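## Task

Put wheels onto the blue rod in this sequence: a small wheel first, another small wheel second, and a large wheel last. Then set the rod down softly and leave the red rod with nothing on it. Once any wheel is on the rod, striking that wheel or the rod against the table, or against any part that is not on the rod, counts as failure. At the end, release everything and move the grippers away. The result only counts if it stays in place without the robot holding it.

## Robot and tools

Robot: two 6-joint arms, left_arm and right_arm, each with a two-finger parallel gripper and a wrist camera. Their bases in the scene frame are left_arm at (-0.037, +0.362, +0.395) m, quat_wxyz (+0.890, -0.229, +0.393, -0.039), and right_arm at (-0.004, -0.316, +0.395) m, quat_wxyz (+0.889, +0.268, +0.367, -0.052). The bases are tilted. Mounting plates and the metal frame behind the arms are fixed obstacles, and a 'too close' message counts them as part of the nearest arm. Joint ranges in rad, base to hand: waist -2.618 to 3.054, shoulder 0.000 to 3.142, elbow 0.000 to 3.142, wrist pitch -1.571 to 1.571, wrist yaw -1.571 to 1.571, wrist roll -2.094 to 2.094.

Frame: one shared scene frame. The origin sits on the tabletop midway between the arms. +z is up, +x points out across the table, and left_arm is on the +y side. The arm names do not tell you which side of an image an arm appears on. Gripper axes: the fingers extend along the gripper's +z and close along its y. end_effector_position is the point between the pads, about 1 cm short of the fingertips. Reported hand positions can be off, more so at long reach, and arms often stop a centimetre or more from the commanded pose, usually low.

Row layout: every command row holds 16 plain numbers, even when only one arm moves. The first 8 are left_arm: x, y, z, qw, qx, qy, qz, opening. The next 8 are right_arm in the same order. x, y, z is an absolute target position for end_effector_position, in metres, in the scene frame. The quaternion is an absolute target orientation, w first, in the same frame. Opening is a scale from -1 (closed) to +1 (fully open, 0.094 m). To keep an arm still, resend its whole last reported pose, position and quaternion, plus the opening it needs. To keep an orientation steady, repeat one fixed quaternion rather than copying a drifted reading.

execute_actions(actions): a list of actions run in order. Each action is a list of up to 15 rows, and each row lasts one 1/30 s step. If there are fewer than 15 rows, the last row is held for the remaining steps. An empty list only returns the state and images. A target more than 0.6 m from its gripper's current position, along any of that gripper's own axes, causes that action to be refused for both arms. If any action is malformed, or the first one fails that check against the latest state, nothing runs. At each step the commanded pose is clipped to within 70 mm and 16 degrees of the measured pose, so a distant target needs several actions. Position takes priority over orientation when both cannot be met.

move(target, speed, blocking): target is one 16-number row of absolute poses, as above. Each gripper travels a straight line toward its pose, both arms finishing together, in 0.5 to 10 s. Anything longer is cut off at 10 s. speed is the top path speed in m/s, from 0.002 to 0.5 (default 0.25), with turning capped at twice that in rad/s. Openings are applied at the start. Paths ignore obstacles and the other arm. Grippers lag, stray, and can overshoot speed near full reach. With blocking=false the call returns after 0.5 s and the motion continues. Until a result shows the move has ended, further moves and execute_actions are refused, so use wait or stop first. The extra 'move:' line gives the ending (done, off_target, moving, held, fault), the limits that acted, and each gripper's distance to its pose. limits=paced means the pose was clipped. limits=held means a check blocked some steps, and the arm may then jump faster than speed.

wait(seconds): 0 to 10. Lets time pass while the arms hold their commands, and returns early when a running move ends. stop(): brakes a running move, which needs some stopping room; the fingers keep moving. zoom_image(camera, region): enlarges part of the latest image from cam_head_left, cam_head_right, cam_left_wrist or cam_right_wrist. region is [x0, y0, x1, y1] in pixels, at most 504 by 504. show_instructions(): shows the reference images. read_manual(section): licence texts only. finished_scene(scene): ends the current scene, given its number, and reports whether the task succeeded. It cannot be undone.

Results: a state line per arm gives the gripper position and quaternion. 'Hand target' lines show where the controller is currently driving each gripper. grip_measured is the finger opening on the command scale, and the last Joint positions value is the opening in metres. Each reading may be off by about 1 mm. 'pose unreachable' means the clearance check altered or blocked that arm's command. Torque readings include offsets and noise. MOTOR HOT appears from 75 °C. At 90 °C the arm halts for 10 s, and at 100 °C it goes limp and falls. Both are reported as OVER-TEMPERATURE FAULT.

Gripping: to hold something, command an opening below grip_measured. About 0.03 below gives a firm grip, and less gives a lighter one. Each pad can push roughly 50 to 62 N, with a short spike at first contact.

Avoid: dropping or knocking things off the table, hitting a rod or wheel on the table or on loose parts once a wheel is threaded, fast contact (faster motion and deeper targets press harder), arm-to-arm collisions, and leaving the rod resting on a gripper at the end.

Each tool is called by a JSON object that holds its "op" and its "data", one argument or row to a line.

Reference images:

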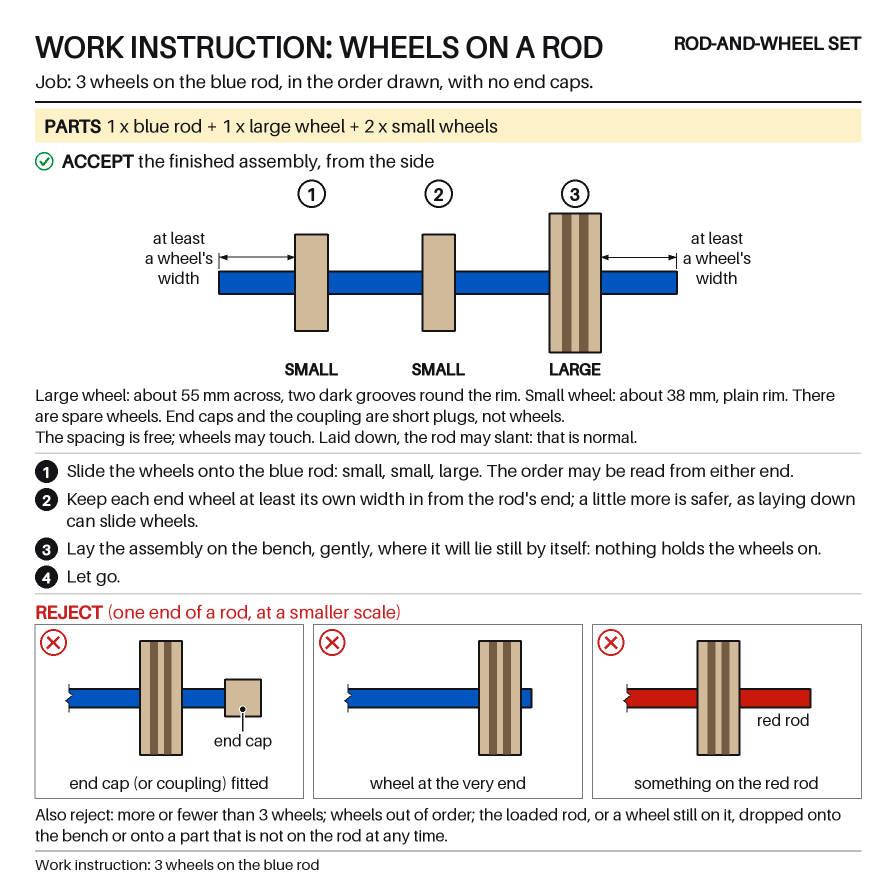

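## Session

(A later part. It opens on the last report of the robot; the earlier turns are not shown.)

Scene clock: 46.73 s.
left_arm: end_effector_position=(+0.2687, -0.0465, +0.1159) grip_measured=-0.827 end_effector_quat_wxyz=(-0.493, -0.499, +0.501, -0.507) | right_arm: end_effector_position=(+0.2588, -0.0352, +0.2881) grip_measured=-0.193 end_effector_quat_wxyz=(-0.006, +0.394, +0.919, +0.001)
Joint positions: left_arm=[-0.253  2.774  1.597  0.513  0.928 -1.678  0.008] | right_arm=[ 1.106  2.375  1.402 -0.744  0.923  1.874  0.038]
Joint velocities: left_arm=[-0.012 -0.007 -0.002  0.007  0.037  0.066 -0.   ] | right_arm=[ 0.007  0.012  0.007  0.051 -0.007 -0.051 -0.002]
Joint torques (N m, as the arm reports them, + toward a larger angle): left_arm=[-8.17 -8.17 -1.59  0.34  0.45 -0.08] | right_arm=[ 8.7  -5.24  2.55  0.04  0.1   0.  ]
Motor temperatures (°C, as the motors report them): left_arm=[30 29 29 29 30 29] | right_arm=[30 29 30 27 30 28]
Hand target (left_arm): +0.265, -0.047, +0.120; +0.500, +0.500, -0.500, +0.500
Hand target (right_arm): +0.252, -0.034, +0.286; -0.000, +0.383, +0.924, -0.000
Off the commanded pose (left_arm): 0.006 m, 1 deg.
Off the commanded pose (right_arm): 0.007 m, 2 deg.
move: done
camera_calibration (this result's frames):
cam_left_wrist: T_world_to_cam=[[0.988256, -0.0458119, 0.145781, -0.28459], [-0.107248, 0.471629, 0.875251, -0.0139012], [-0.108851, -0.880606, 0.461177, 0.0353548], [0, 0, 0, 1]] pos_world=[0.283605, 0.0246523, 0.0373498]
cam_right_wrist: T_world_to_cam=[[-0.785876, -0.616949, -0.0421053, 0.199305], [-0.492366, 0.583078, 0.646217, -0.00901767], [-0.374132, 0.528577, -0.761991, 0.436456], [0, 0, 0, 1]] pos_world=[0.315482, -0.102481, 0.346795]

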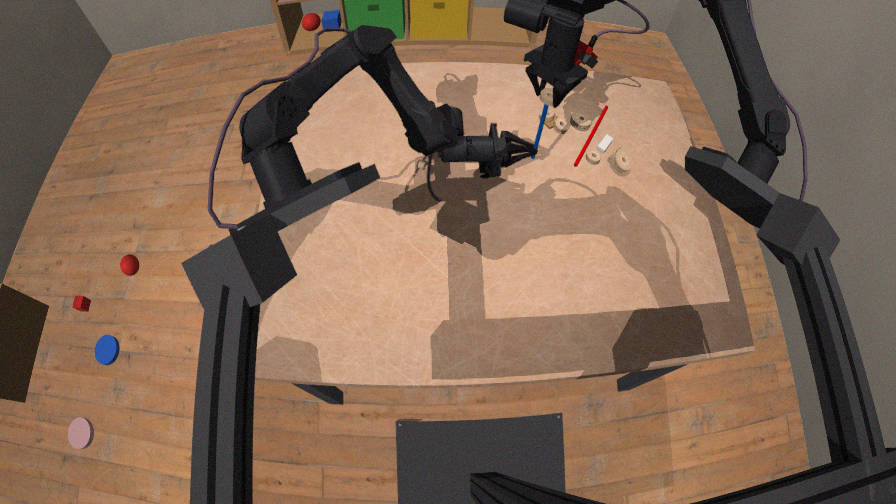

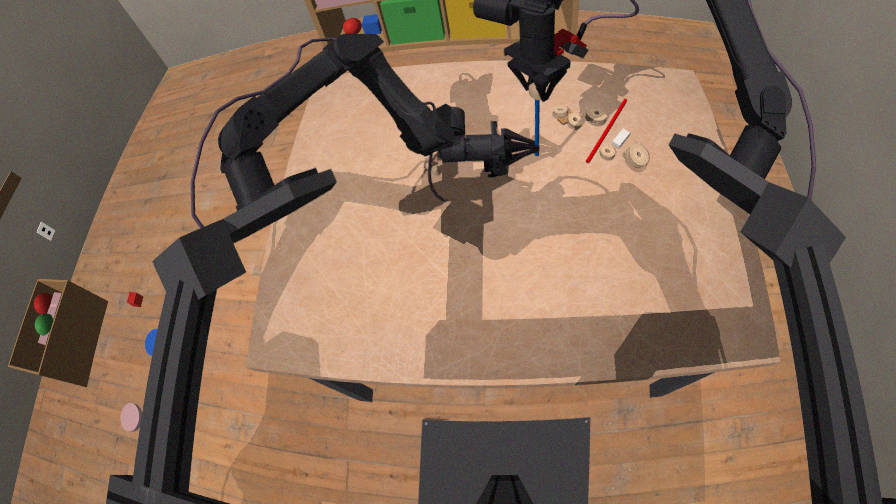

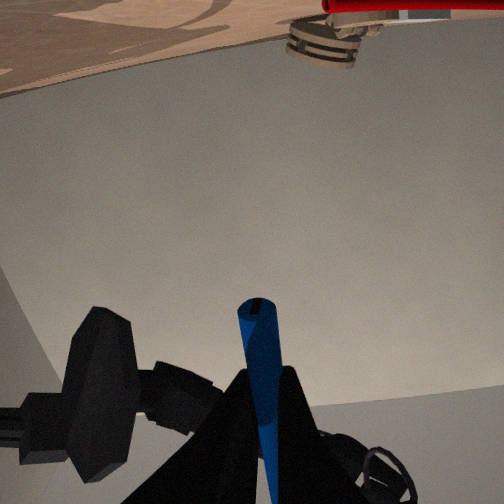

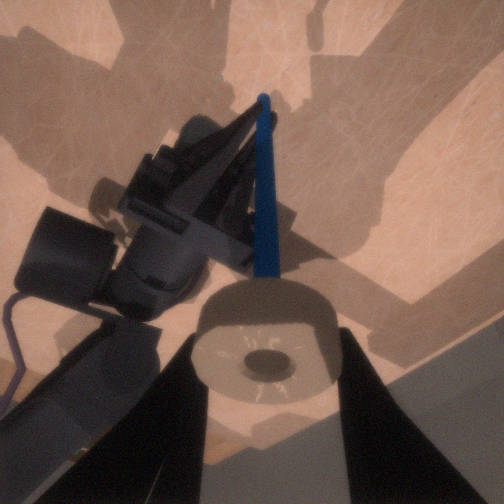

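{"op": "move", "data": {
  "target": [0.265,-0.047,0.12,0.5,0.5,-0.5,0.5,-1, 0.248,-0.028,0.283,0,0.383,0.924,0,-0.3],
  "speed": 0.03
}}

{"op": "zoom_image", "data": {
  "camera": "cam_head_left",
  "region": [500, 60, 600, 130]
}}

Scene clock: 47.90 s.
left_arm: end_effector_position=(+0.2687, -0.0465, +0.1159) grip_measured=-0.827 end_effector_quat_wxyz=(-0.493, -0.499, +0.501, -0.507) | right_arm: end_effector_position=(+0.2507, -0.0332, +0.2797) grip_measured=-0.193 end_effector_quat_wxyz=(-0.007, +0.388, +0.922, -0.007)
Joint positions: left_arm=[-0.253  2.774  1.597  0.513  0.928 -1.679  0.008] | right_arm=[ 1.101  2.406  1.402 -0.732  0.923  1.872  0.038]
Joint velocities: left_arm=[ 0.012 -0.012 -0.007  0.022 -0.037  0.11   0.001] | right_arm=[ 0.007  0.007 -0.002  0.051 -0.066 -0.037  0.   ]
Joint torques (N m, as the arm reports them, + toward a larger angle): left_arm=[-8.13 -8.2  -1.61  0.33  0.45 -0.09] | right_arm=[ 9.04 -5.52  3.44  0.05  0.11  0.01]
Motor temperatures (°C, as the motors report them): left_arm=[30 29 29 29 30 29] | right_arm=[31 29 30 27 30 28]
Hand target (left_arm): +0.265, -0.047, +0.120; +0.500, +0.500, -0.500, +0.500
Hand target (right_arm): +0.248, -0.028, +0.283; -0.000, +0.383, +0.924, -0.000
Off the commanded pose (left_arm): 0.006 m, 1 deg.
Off the commanded pose (right_arm): 0.007 m, 1 deg.
move: done
camera_calibration (this result's frames):
cam_left_wrist: T_world_to_cam=[[0.988311, -0.0458114, 0.145404, -0.284561], [-0.106914, 0.471633, 0.87529, -0.0139953], [-0.108675, -0.880604, 0.461222, 0.0353024], [0, 0, 0, 1]] pos_world=[0.283575, 0.024652, 0.0373439]
cam_right_wrist: T_world_to_cam=[[-0.777361, -0.628457, -0.0274268, 0.187191], [-0.495276, 0.58458, 0.642625, -0.00697542], [-0.387829, 0.513136, -0.765689, 0.429952], [0, 0, 0, 1]] pos_world=[0.308808, -0.0989048, 0.338826]

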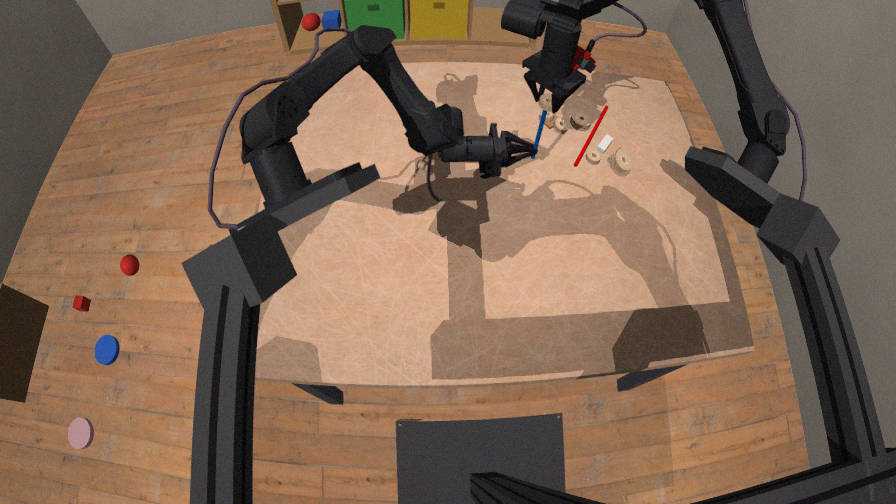

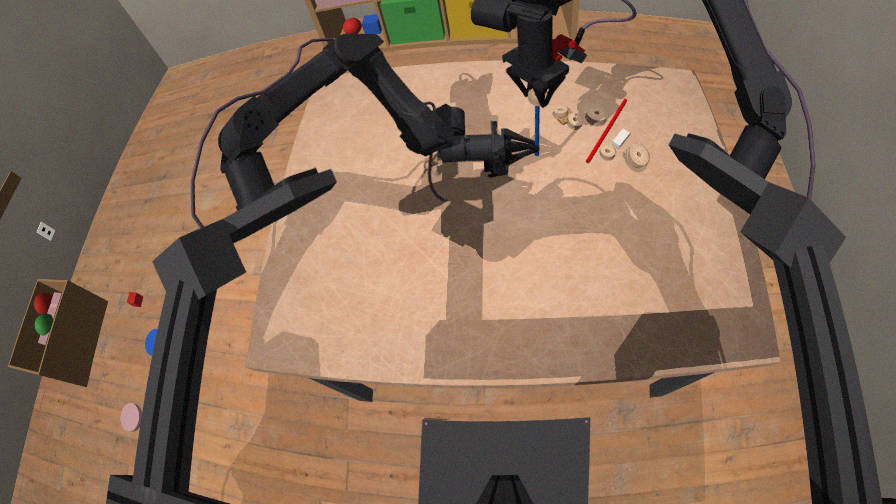

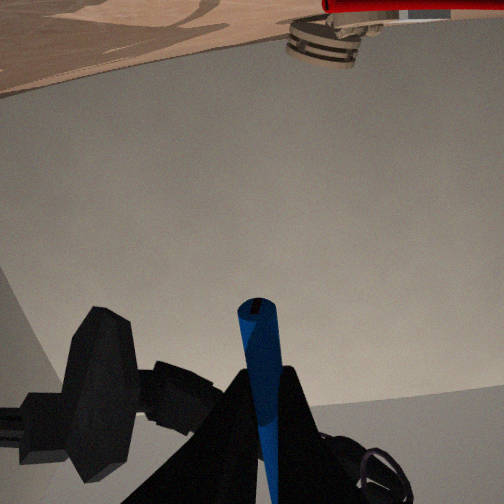

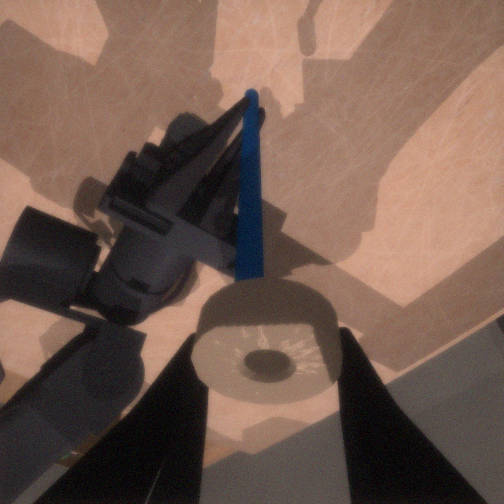

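Region (500, 60, 600, 130) of cam_head_left's 896x504 image, scaled by 5.040, with more detail than that image has; it fills the top 353 rows of this view, and the rest is white.

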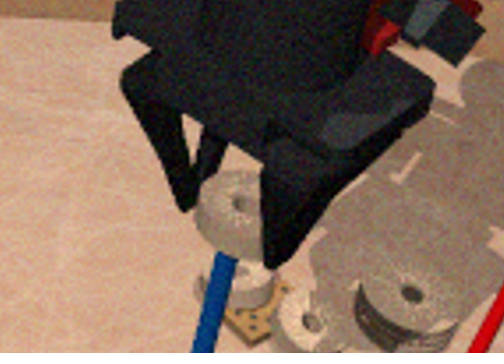

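{"op": "move", "data": {
  "target": [0.265,-0.047,0.12,0.5,0.5,-0.5,0.5,-1, 0.254,-0.034,0.32,0,0.383,0.924,0,-0.3],
  "speed": 0.06
}}

{"op": "move", "data": {
  "target": [0.265,-0.047,0.12,0.5,0.5,-0.5,0.5,-1, 0.251,-0.033,0.266,0,0.383,0.924,0,-0.3],
  "speed": 0.03
}}

Scene clock: 49.30 s.
left_arm: end_effector_position=(+0.2687, -0.0465, +0.1159) grip_measured=-0.827 end_effector_quat_wxyz=(-0.493, -0.499, +0.501, -0.507) | right_arm: end_effector_position=(+0.2486, -0.0383, +0.3054) grip_measured=-0.193 end_effector_quat_wxyz=(-0.002, +0.382, +0.924, -0.013)
Joint positions: left_arm=[-0.253  2.774  1.597  0.513  0.928 -1.679  0.008] | right_arm=[ 1.157  2.388  1.435 -0.876  0.923  1.966  0.038]
Joint velocities: left_arm=[ 0.002 -0.017 -0.012  0.007 -0.022  0.037  0.001] | right_arm=[-0.012  0.007 -0.017  0.007 -0.051  0.037 -0.001]
Joint torques (N m, as the arm reports them, + toward a larger angle): left_arm=[-8.17 -8.16 -1.58  0.34  0.45 -0.07] | right_arm=[ 9.41 -6.73  5.45 -0.38 -0.01  0.05]
Motor temperatures (°C, as the motors report them): left_arm=[30 29 29 29 30 29] | right_arm=[31 29 30 27 30 28]
Hand target (left_arm): +0.265, -0.047, +0.120; +0.500, +0.500, -0.500, +0.500
Hand target (right_arm): +0.254, -0.034, +0.320; +0.000, +0.383, +0.924, +0.000
Off the commanded pose (left_arm): 0.006 m, 1 deg.
Off the commanded pose (right_arm): 0.016 m, 2 deg.
move: off_target (right_arm)
camera_calibration (this result's frames):
cam_left_wrist: T_world_to_cam=[[0.988311, -0.0458114, 0.145404, -0.284561], [-0.106914, 0.471633, 0.87529, -0.0139953], [-0.108675, -0.880604, 0.461222, 0.0353024], [0, 0, 0, 1]] pos_world=[0.283575, 0.024652, 0.0373439]
cam_right_wrist: T_world_to_cam=[[-0.768984, -0.63892, -0.021106, 0.178559], [-0.505999, 0.588163, 0.630896, -0.0151589], [-0.390678, 0.495828, -0.77558, 0.454514], [0, 0, 0, 1]] pos_world=[0.307207, -0.10236, 0.365844]

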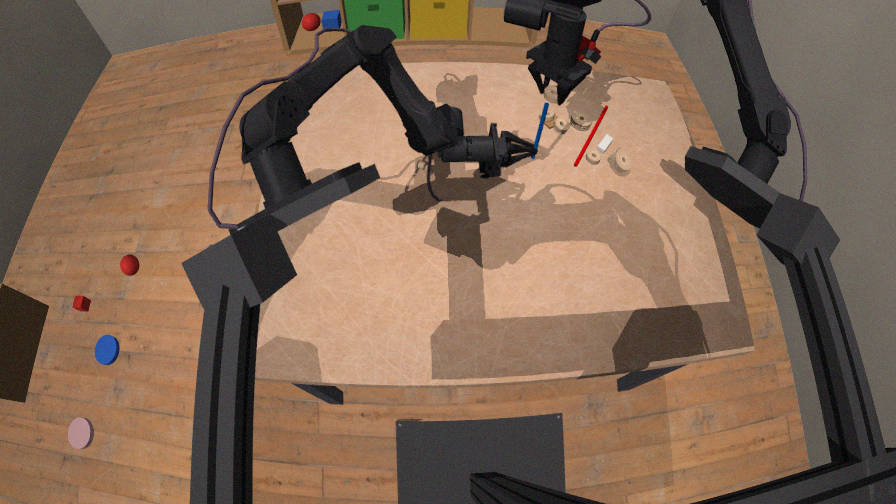

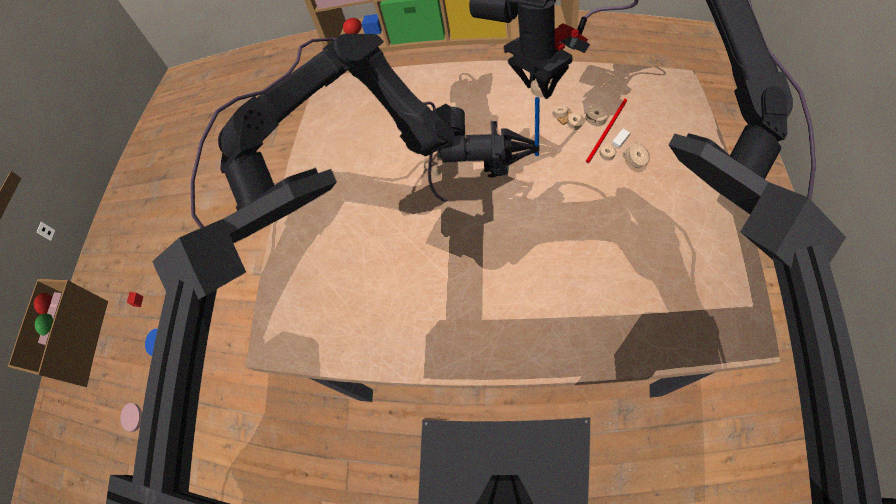

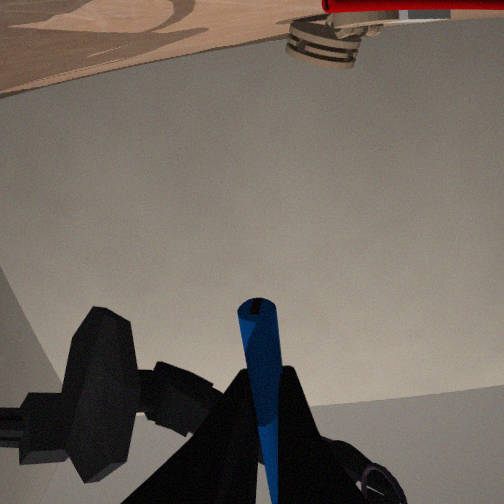

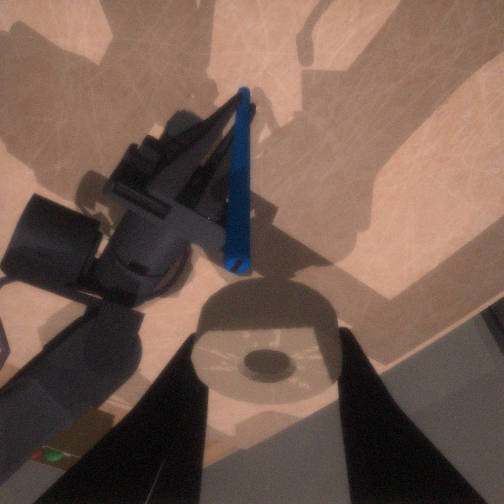

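Scene clock: 50.97 s.
left_arm: end_effector_position=(+0.2689, -0.0465, +0.1155) grip_measured=-0.827 end_effector_quat_wxyz=(-0.493, -0.500, +0.501, -0.506) | right_arm: end_effector_position=(+0.2581, -0.0303, +0.2762) grip_measured=-0.193 end_effector_quat_wxyz=(-0.007, +0.390, +0.921, +0.008)
Joint positions: left_arm=[-0.253  2.774  1.597  0.514  0.926 -1.681  0.008] | right_arm=[ 1.085  2.388  1.38  -0.658  0.923  1.81   0.038]
Joint velocities: left_arm=[-0.002 -0.007  0.007 -0.022  0.007  0.037  0.001] | right_arm=[ 0.012  0.007 -0.017  0.007 -0.037 -0.081  0.001]
Joint torques (N m, as the arm reports them, + toward a larger angle): left_arm=[-8.14 -8.16 -1.59  0.29  0.46 -0.06] | right_arm=[ 7.41 -4.8   1.79  0.11  0.16 -0.06]
Motor temperatures (°C, as the motors report them): left_arm=[30 29 29 29 30 29] | right_arm=[31 29 30 27 30 28]
Hand target (left_arm): +0.265, -0.047, +0.120; +0.500, +0.500, -0.500, +0.500
Hand target (right_arm): +0.251, -0.033, +0.267; -0.001, +0.383, +0.924, -0.001
Off the commanded pose (left_arm): 0.006 m, 1 deg.
Off the commanded pose (right_arm): 0.013 m, 1 deg.
move: off_target (right_arm)
camera_calibration (this result's frames):
cam_left_wrist: T_world_to_cam=[[0.988643, -0.045391, 0.143265, -0.284511], [-0.105417, 0.469971, 0.876364, -0.0143004], [-0.10711, -0.881514, 0.459849, 0.0351667], [0, 0, 0, 1]] pos_world=[0.283539, 0.0248065, 0.0371214]
cam_right_wrist: T_world_to_cam=[[-0.779314, -0.62426, -0.0544876, 0.202699], [-0.501401, 0.569053, 0.651748, -0.00411104], [-0.375854, 0.535237, -0.756476, 0.423632], [0, 0, 0, 1]] pos_world=[0.315128, -0.0978673, 0.334191]

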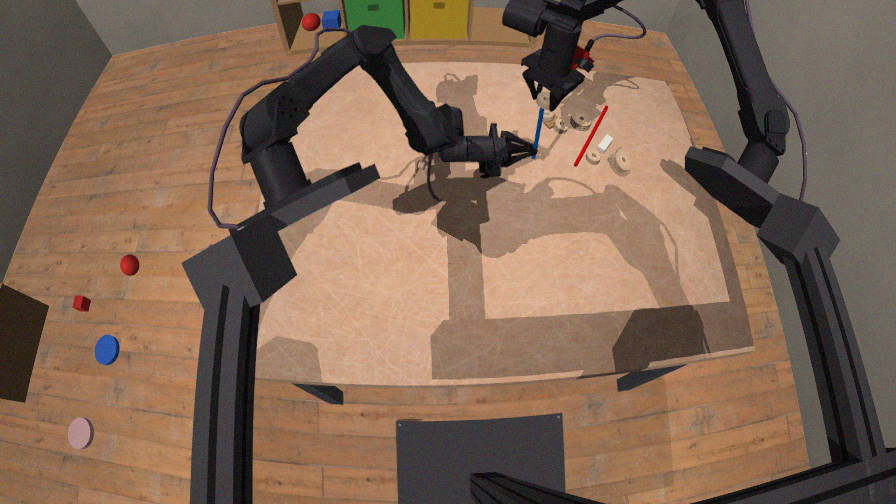

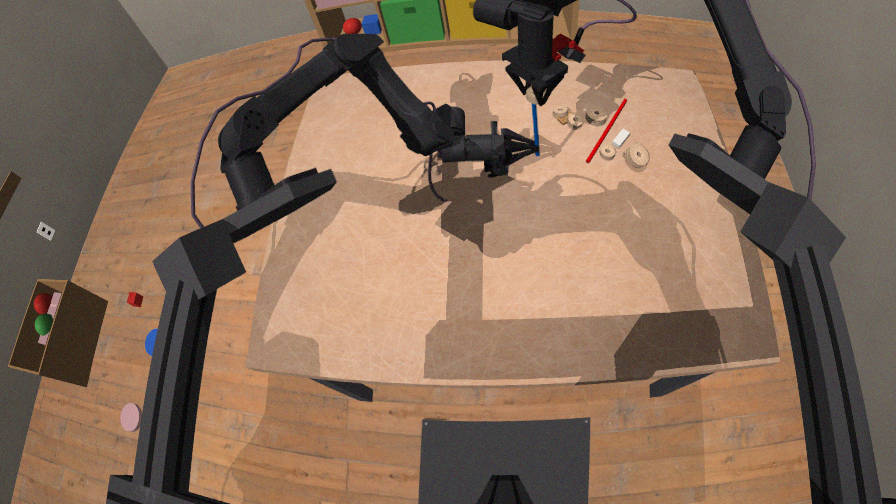

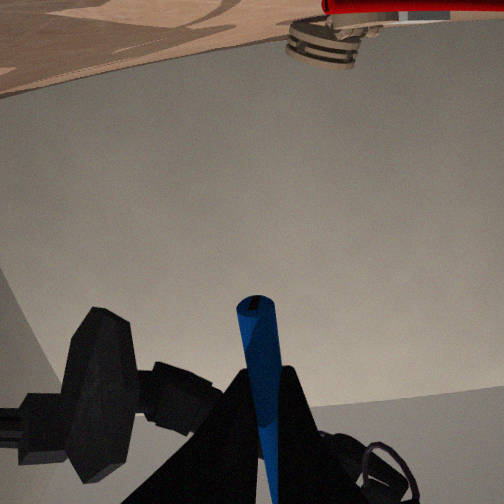

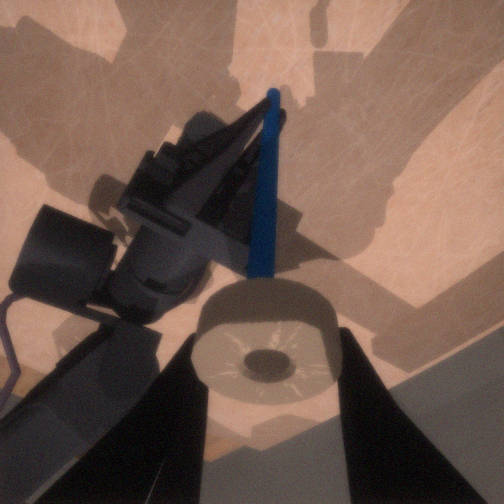

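{"op": "move", "data": {
  "target": [0.265,-0.047,0.12,0.5,0.5,-0.5,0.5,-1, 0.254,-0.03,0.32,0,0.383,0.924,0,-0.3],
  "speed": 0.06
}}

Scene clock: 52.40 s.
left_arm: end_effector_position=(+0.2690, -0.0465, +0.1159) grip_measured=-0.827 end_effector_quat_wxyz=(-0.494, -0.499, +0.500, -0.507) | right_arm: end_effector_position=(+0.2527, -0.0357, +0.3082) grip_measured=-0.193 end_effector_quat_wxyz=(-0.002, +0.387, +0.922, -0.010)
Joint positions: left_arm=[-0.253  2.774  1.597  0.515  0.928 -1.682  0.008] | right_arm=[ 1.158  2.388  1.452 -0.883  0.923  1.969  0.038]
Joint velocities: left_arm=[ 0.007 -0.002 -0.007 -0.007  0.051  0.007  0.   ] | right_arm=[-0.002 -0.007 -0.017 -0.037 -0.051 -0.022  0.   ]
Joint torques (N m, as the arm reports them, + toward a larger angle): left_arm=[-8.15 -8.16 -1.55  0.32  0.44 -0.05] | right_arm=[ 9.48 -6.11  5.6  -0.36 -0.02  0.07]
Motor temperatures (°C, as the motors report them): left_arm=[30 29 29 29 30 29] | right_arm=[31 29 31 27 30 28]
Hand target (left_arm): +0.265, -0.047, +0.120; +0.500, +0.500, -0.500, +0.500
Hand target (right_arm): +0.254, -0.030, +0.319; +0.000, +0.383, +0.924, +0.000
Off the commanded pose (left_arm): 0.006 m, 1 deg.
Off the commanded pose (right_arm): 0.013 m, 1 deg.
move: off_target (right_arm)
camera_calibration (this result's frames):
cam_left_wrist: T_world_to_cam=[[0.988583, -0.0446682, 0.143905, -0.284744], [-0.106115, 0.471651, 0.875377, -0.0142216], [-0.106975, -0.880653, 0.461526, 0.0348278], [0, 0, 0, 1]] pos_world=[0.28371, 0.0246599, 0.0373515]
cam_right_wrist: T_world_to_cam=[[-0.775258, -0.63103, -0.0278788, 0.18742], [-0.50224, 0.589063, 0.633056, -0.0178964], [-0.383055, 0.504783, -0.773604, 0.454731], [0, 0, 0, 1]] pos_world=[0.310497, -0.100731, 0.368336]

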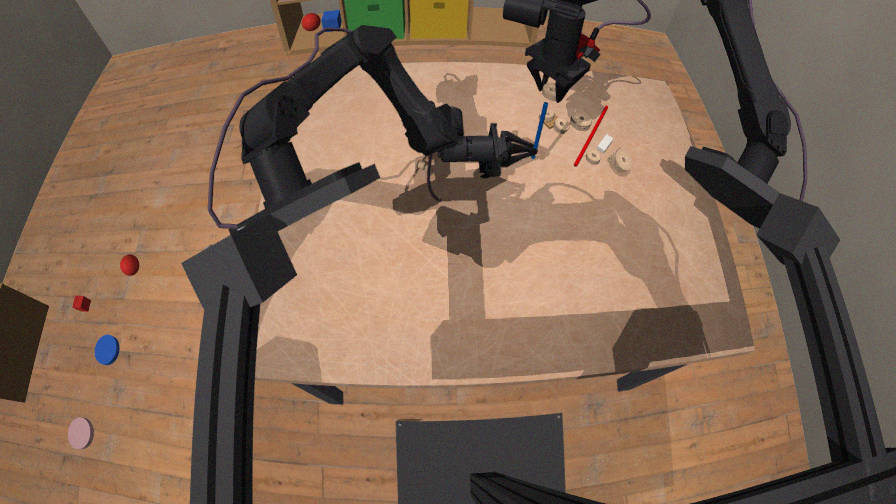

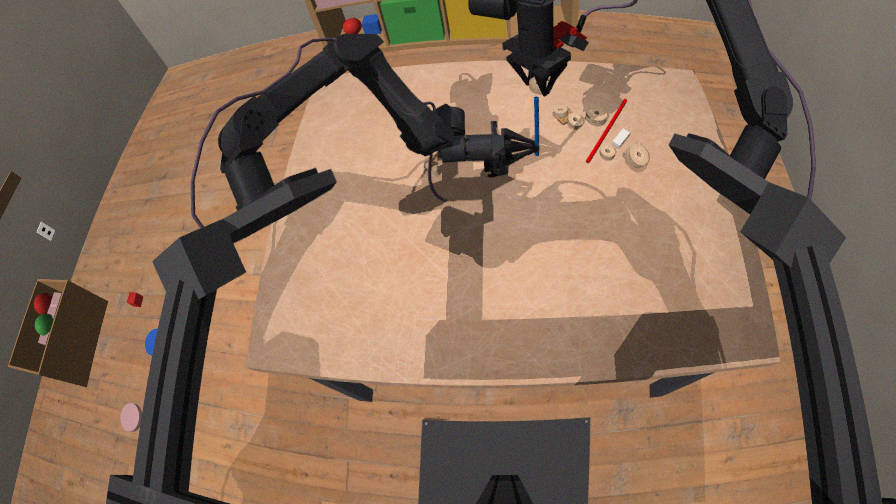

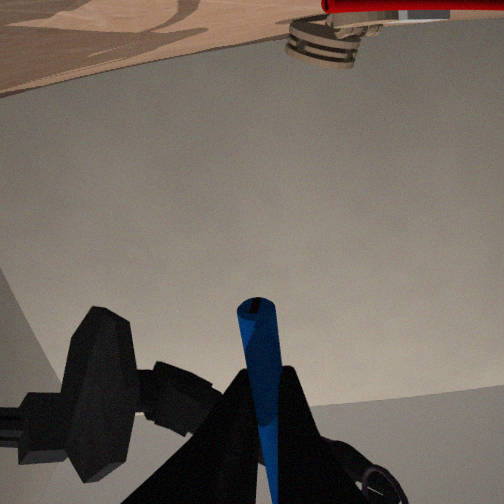

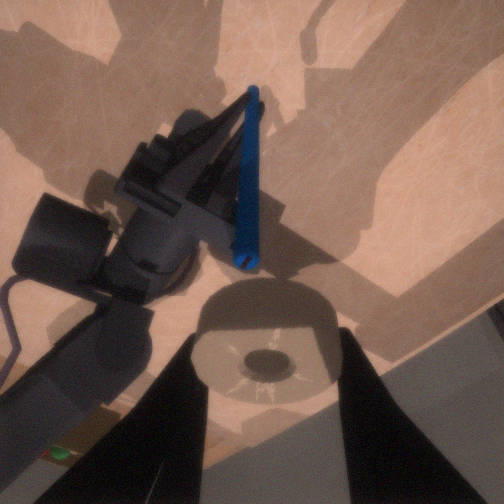

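{"op": "move", "data": {
  "target": [0.265,-0.047,0.12,0.5,0.5,-0.5,0.5,-1, 0.251,-0.029,0.282,0,0.383,0.924,0,-0.3],
  "speed": 0.03
}}

Scene clock: 53.77 s.
left_arm: end_effector_position=(+0.2690, -0.0465, +0.1159) grip_measured=-0.827 end_effector_quat_wxyz=(-0.494, -0.499, +0.500, -0.507) | right_arm: end_effector_position=(+0.2561, -0.0303, +0.2832) grip_measured=-0.193 end_effector_quat_wxyz=(-0.007, +0.392, +0.920, -0.001)
Joint positions: left_arm=[-0.253  2.774  1.597  0.515  0.928 -1.682  0.008] | right_arm=[ 1.103  2.401  1.416 -0.734  0.923  1.868  0.038]
Joint velocities: left_arm=[-0.007 -0.007 -0.012  0.007  0.007 -0.051 -0.003] | right_arm=[ 0.007 -0.012  0.012  0.066  0.007 -0.081  0.   ]
Joint torques (N m, as the arm reports them, + toward a larger angle): left_arm=[-8.17 -8.16 -1.59  0.32  0.44 -0.03] | right_arm=[ 8.52 -5.24  2.52 -0.05  0.11 -0.04]
Motor temperatures (°C, as the motors report them): left_arm=[30 29 29 29 30 29] | right_arm=[31 29 30 27 30 28]
Hand target (left_arm): +0.265, -0.047, +0.120; +0.500, +0.500, -0.500, +0.500
Hand target (right_arm): +0.251, -0.029, +0.282; -0.000, +0.383, +0.924, -0.000
Off the commanded pose (left_arm): 0.006 m, 1 deg.
Off the commanded pose (right_arm): 0.005 m, 1 deg.
move: done
camera_calibration (this result's frames):
cam_left_wrist: T_world_to_cam=[[0.988583, -0.0446682, 0.143905, -0.284744], [-0.106115, 0.471651, 0.875377, -0.0142216], [-0.106975, -0.880653, 0.461526, 0.0348278], [0, 0, 0, 1]] pos_world=[0.28371, 0.0246599, 0.0373515]
cam_right_wrist: T_world_to_cam=[[-0.783012, -0.620797, -0.038771, 0.198213], [-0.493651, 0.582303, 0.645935, -0.00968286], [-0.378418, 0.524914, -0.762407, 0.430252], [0, 0, 0, 1]] pos_world=[0.313238, -0.097157, 0.341967]

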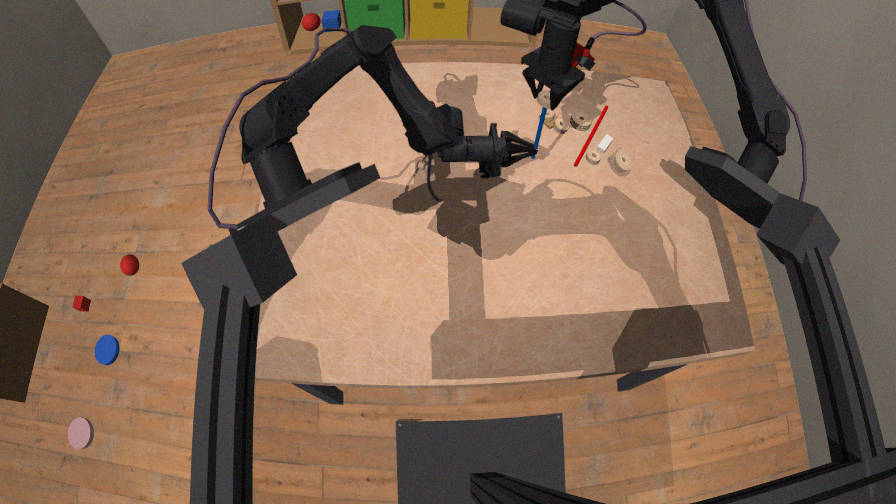

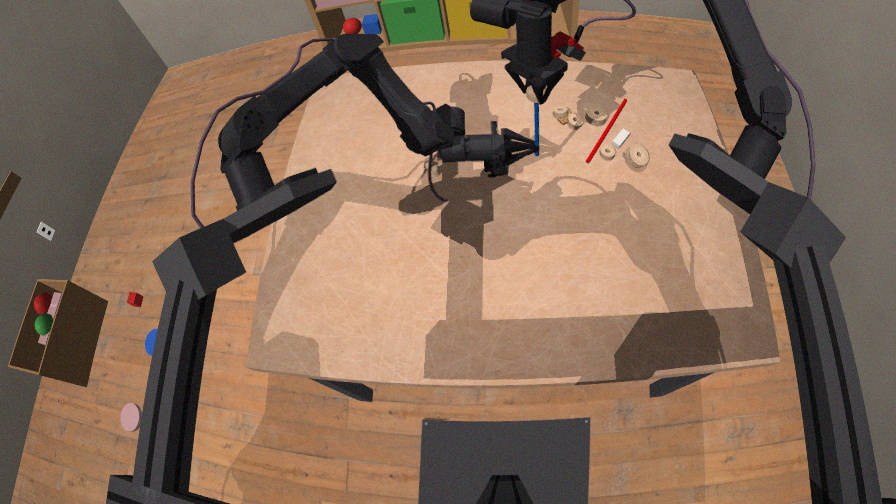

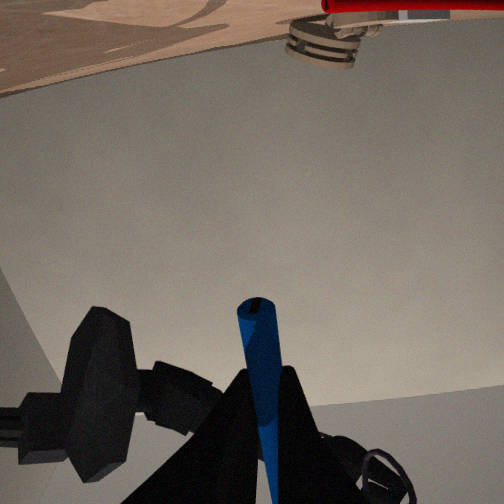

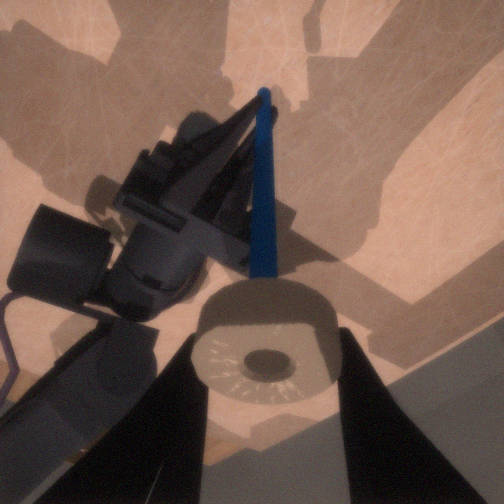

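{"op": "move", "data": {
  "target": [0.265,-0.047,0.12,0.5,0.5,-0.5,0.5,-1, 0.252,-0.0285,0.268,0,0.383,0.924,0,-0.3],
  "speed": 0.02
}}

Scene clock: 55.03 s.
left_arm: end_effector_position=(+0.2690, -0.0465, +0.1159) grip_measured=-0.827 end_effector_quat_wxyz=(-0.494, -0.500, +0.500, -0.506) | right_arm: end_effector_position=(+0.2573, -0.0292, +0.2693) grip_measured=-0.193 end_effector_quat_wxyz=(-0.008, +0.393, +0.920, +0.000)
Joint positions: left_arm=[-0.253  2.774  1.597  0.515  0.928 -1.682  0.008] | right_arm=[ 1.072  2.412  1.399 -0.663  0.923  1.816  0.038]
Joint velocities: left_arm=[-0.007 -0.012 -0.002 -0.022 -0.007  0.037 -0.001] | right_arm=[-0.002 -0.017 -0.002 -0.007  0.037 -0.022 -0.001]
Joint torques (N m, as the arm reports them, + toward a larger angle): left_arm=[-8.21 -8.15 -1.64  0.31  0.44 -0.05] | right_arm=[ 8.65 -5.3   2.53 -0.03  0.16  0.01]
Motor temperatures (°C, as the motors report them): left_arm=[30 29 29 29 30 29] | right_arm=[31 29 30 27 30 28]
Hand target (left_arm): +0.265, -0.047, +0.120; +0.500, +0.500, -0.500, +0.500
Hand target (right_arm): +0.252, -0.029, +0.268; -0.000, +0.383, +0.924, -0.000
Off the commanded pose (left_arm): 0.006 m, 1 deg.
Off the commanded pose (right_arm): 0.006 m, 2 deg.
move: done
camera_calibration (this result's frames):
cam_left_wrist: T_world_to_cam=[[0.988692, -0.0446672, 0.143151, -0.284686], [-0.105447, 0.471659, 0.875453, -0.0144098], [-0.106623, -0.880649, 0.461616, 0.034723], [0, 0, 0, 1]] pos_world=[0.28365, 0.0246592, 0.0373397]
cam_right_wrist: T_world_to_cam=[[-0.783773, -0.619793, -0.0394603, 0.199687], [-0.491763, 0.580553, 0.648943, -0.00206284], [-0.379302, 0.528029, -0.759813, 0.419137], [0, 0, 0, 1]] pos_world=[0.314474, -0.0963544, 0.327684]

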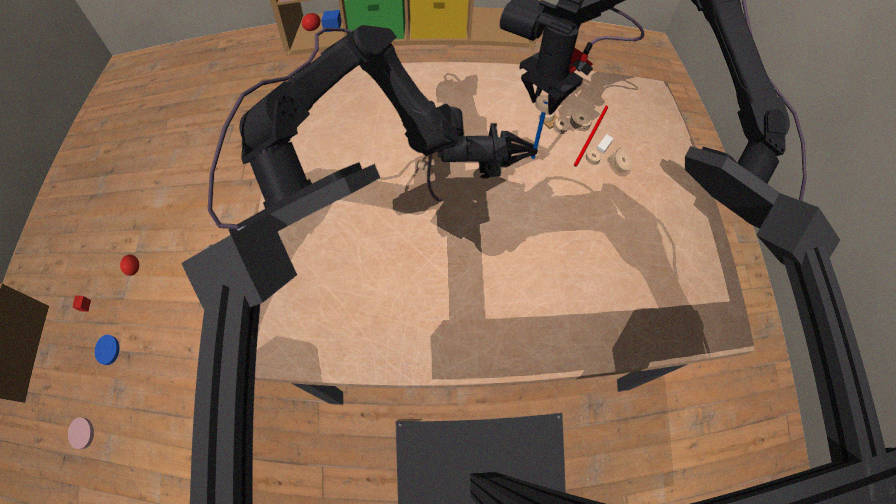

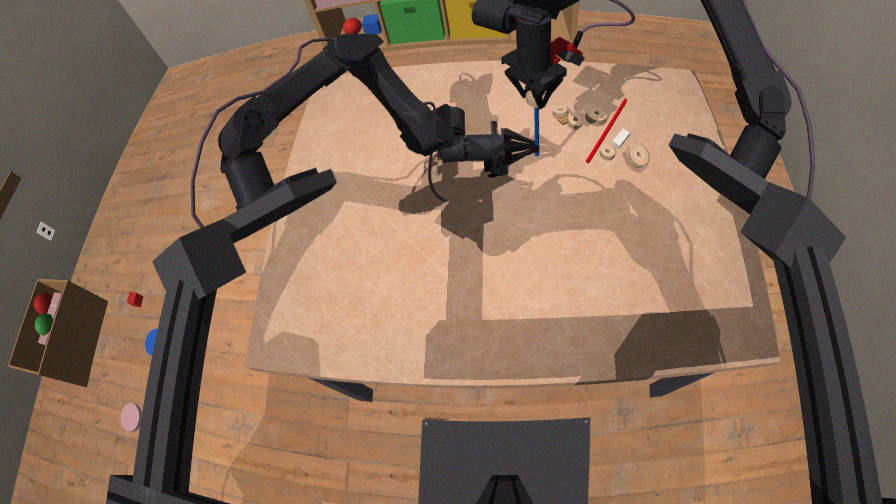

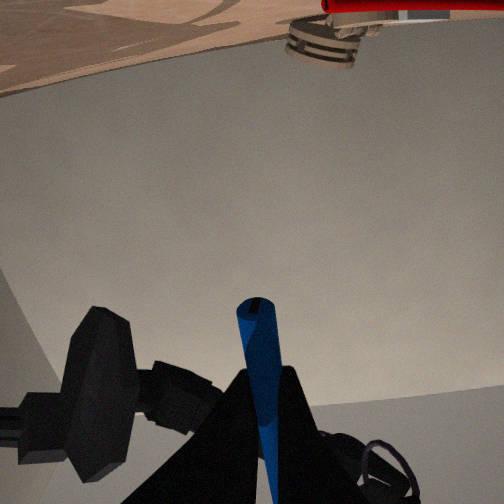

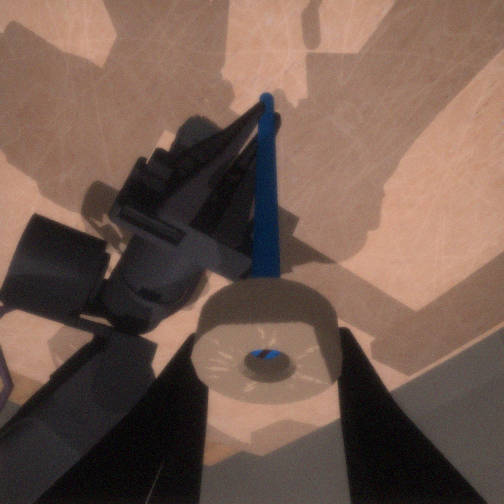

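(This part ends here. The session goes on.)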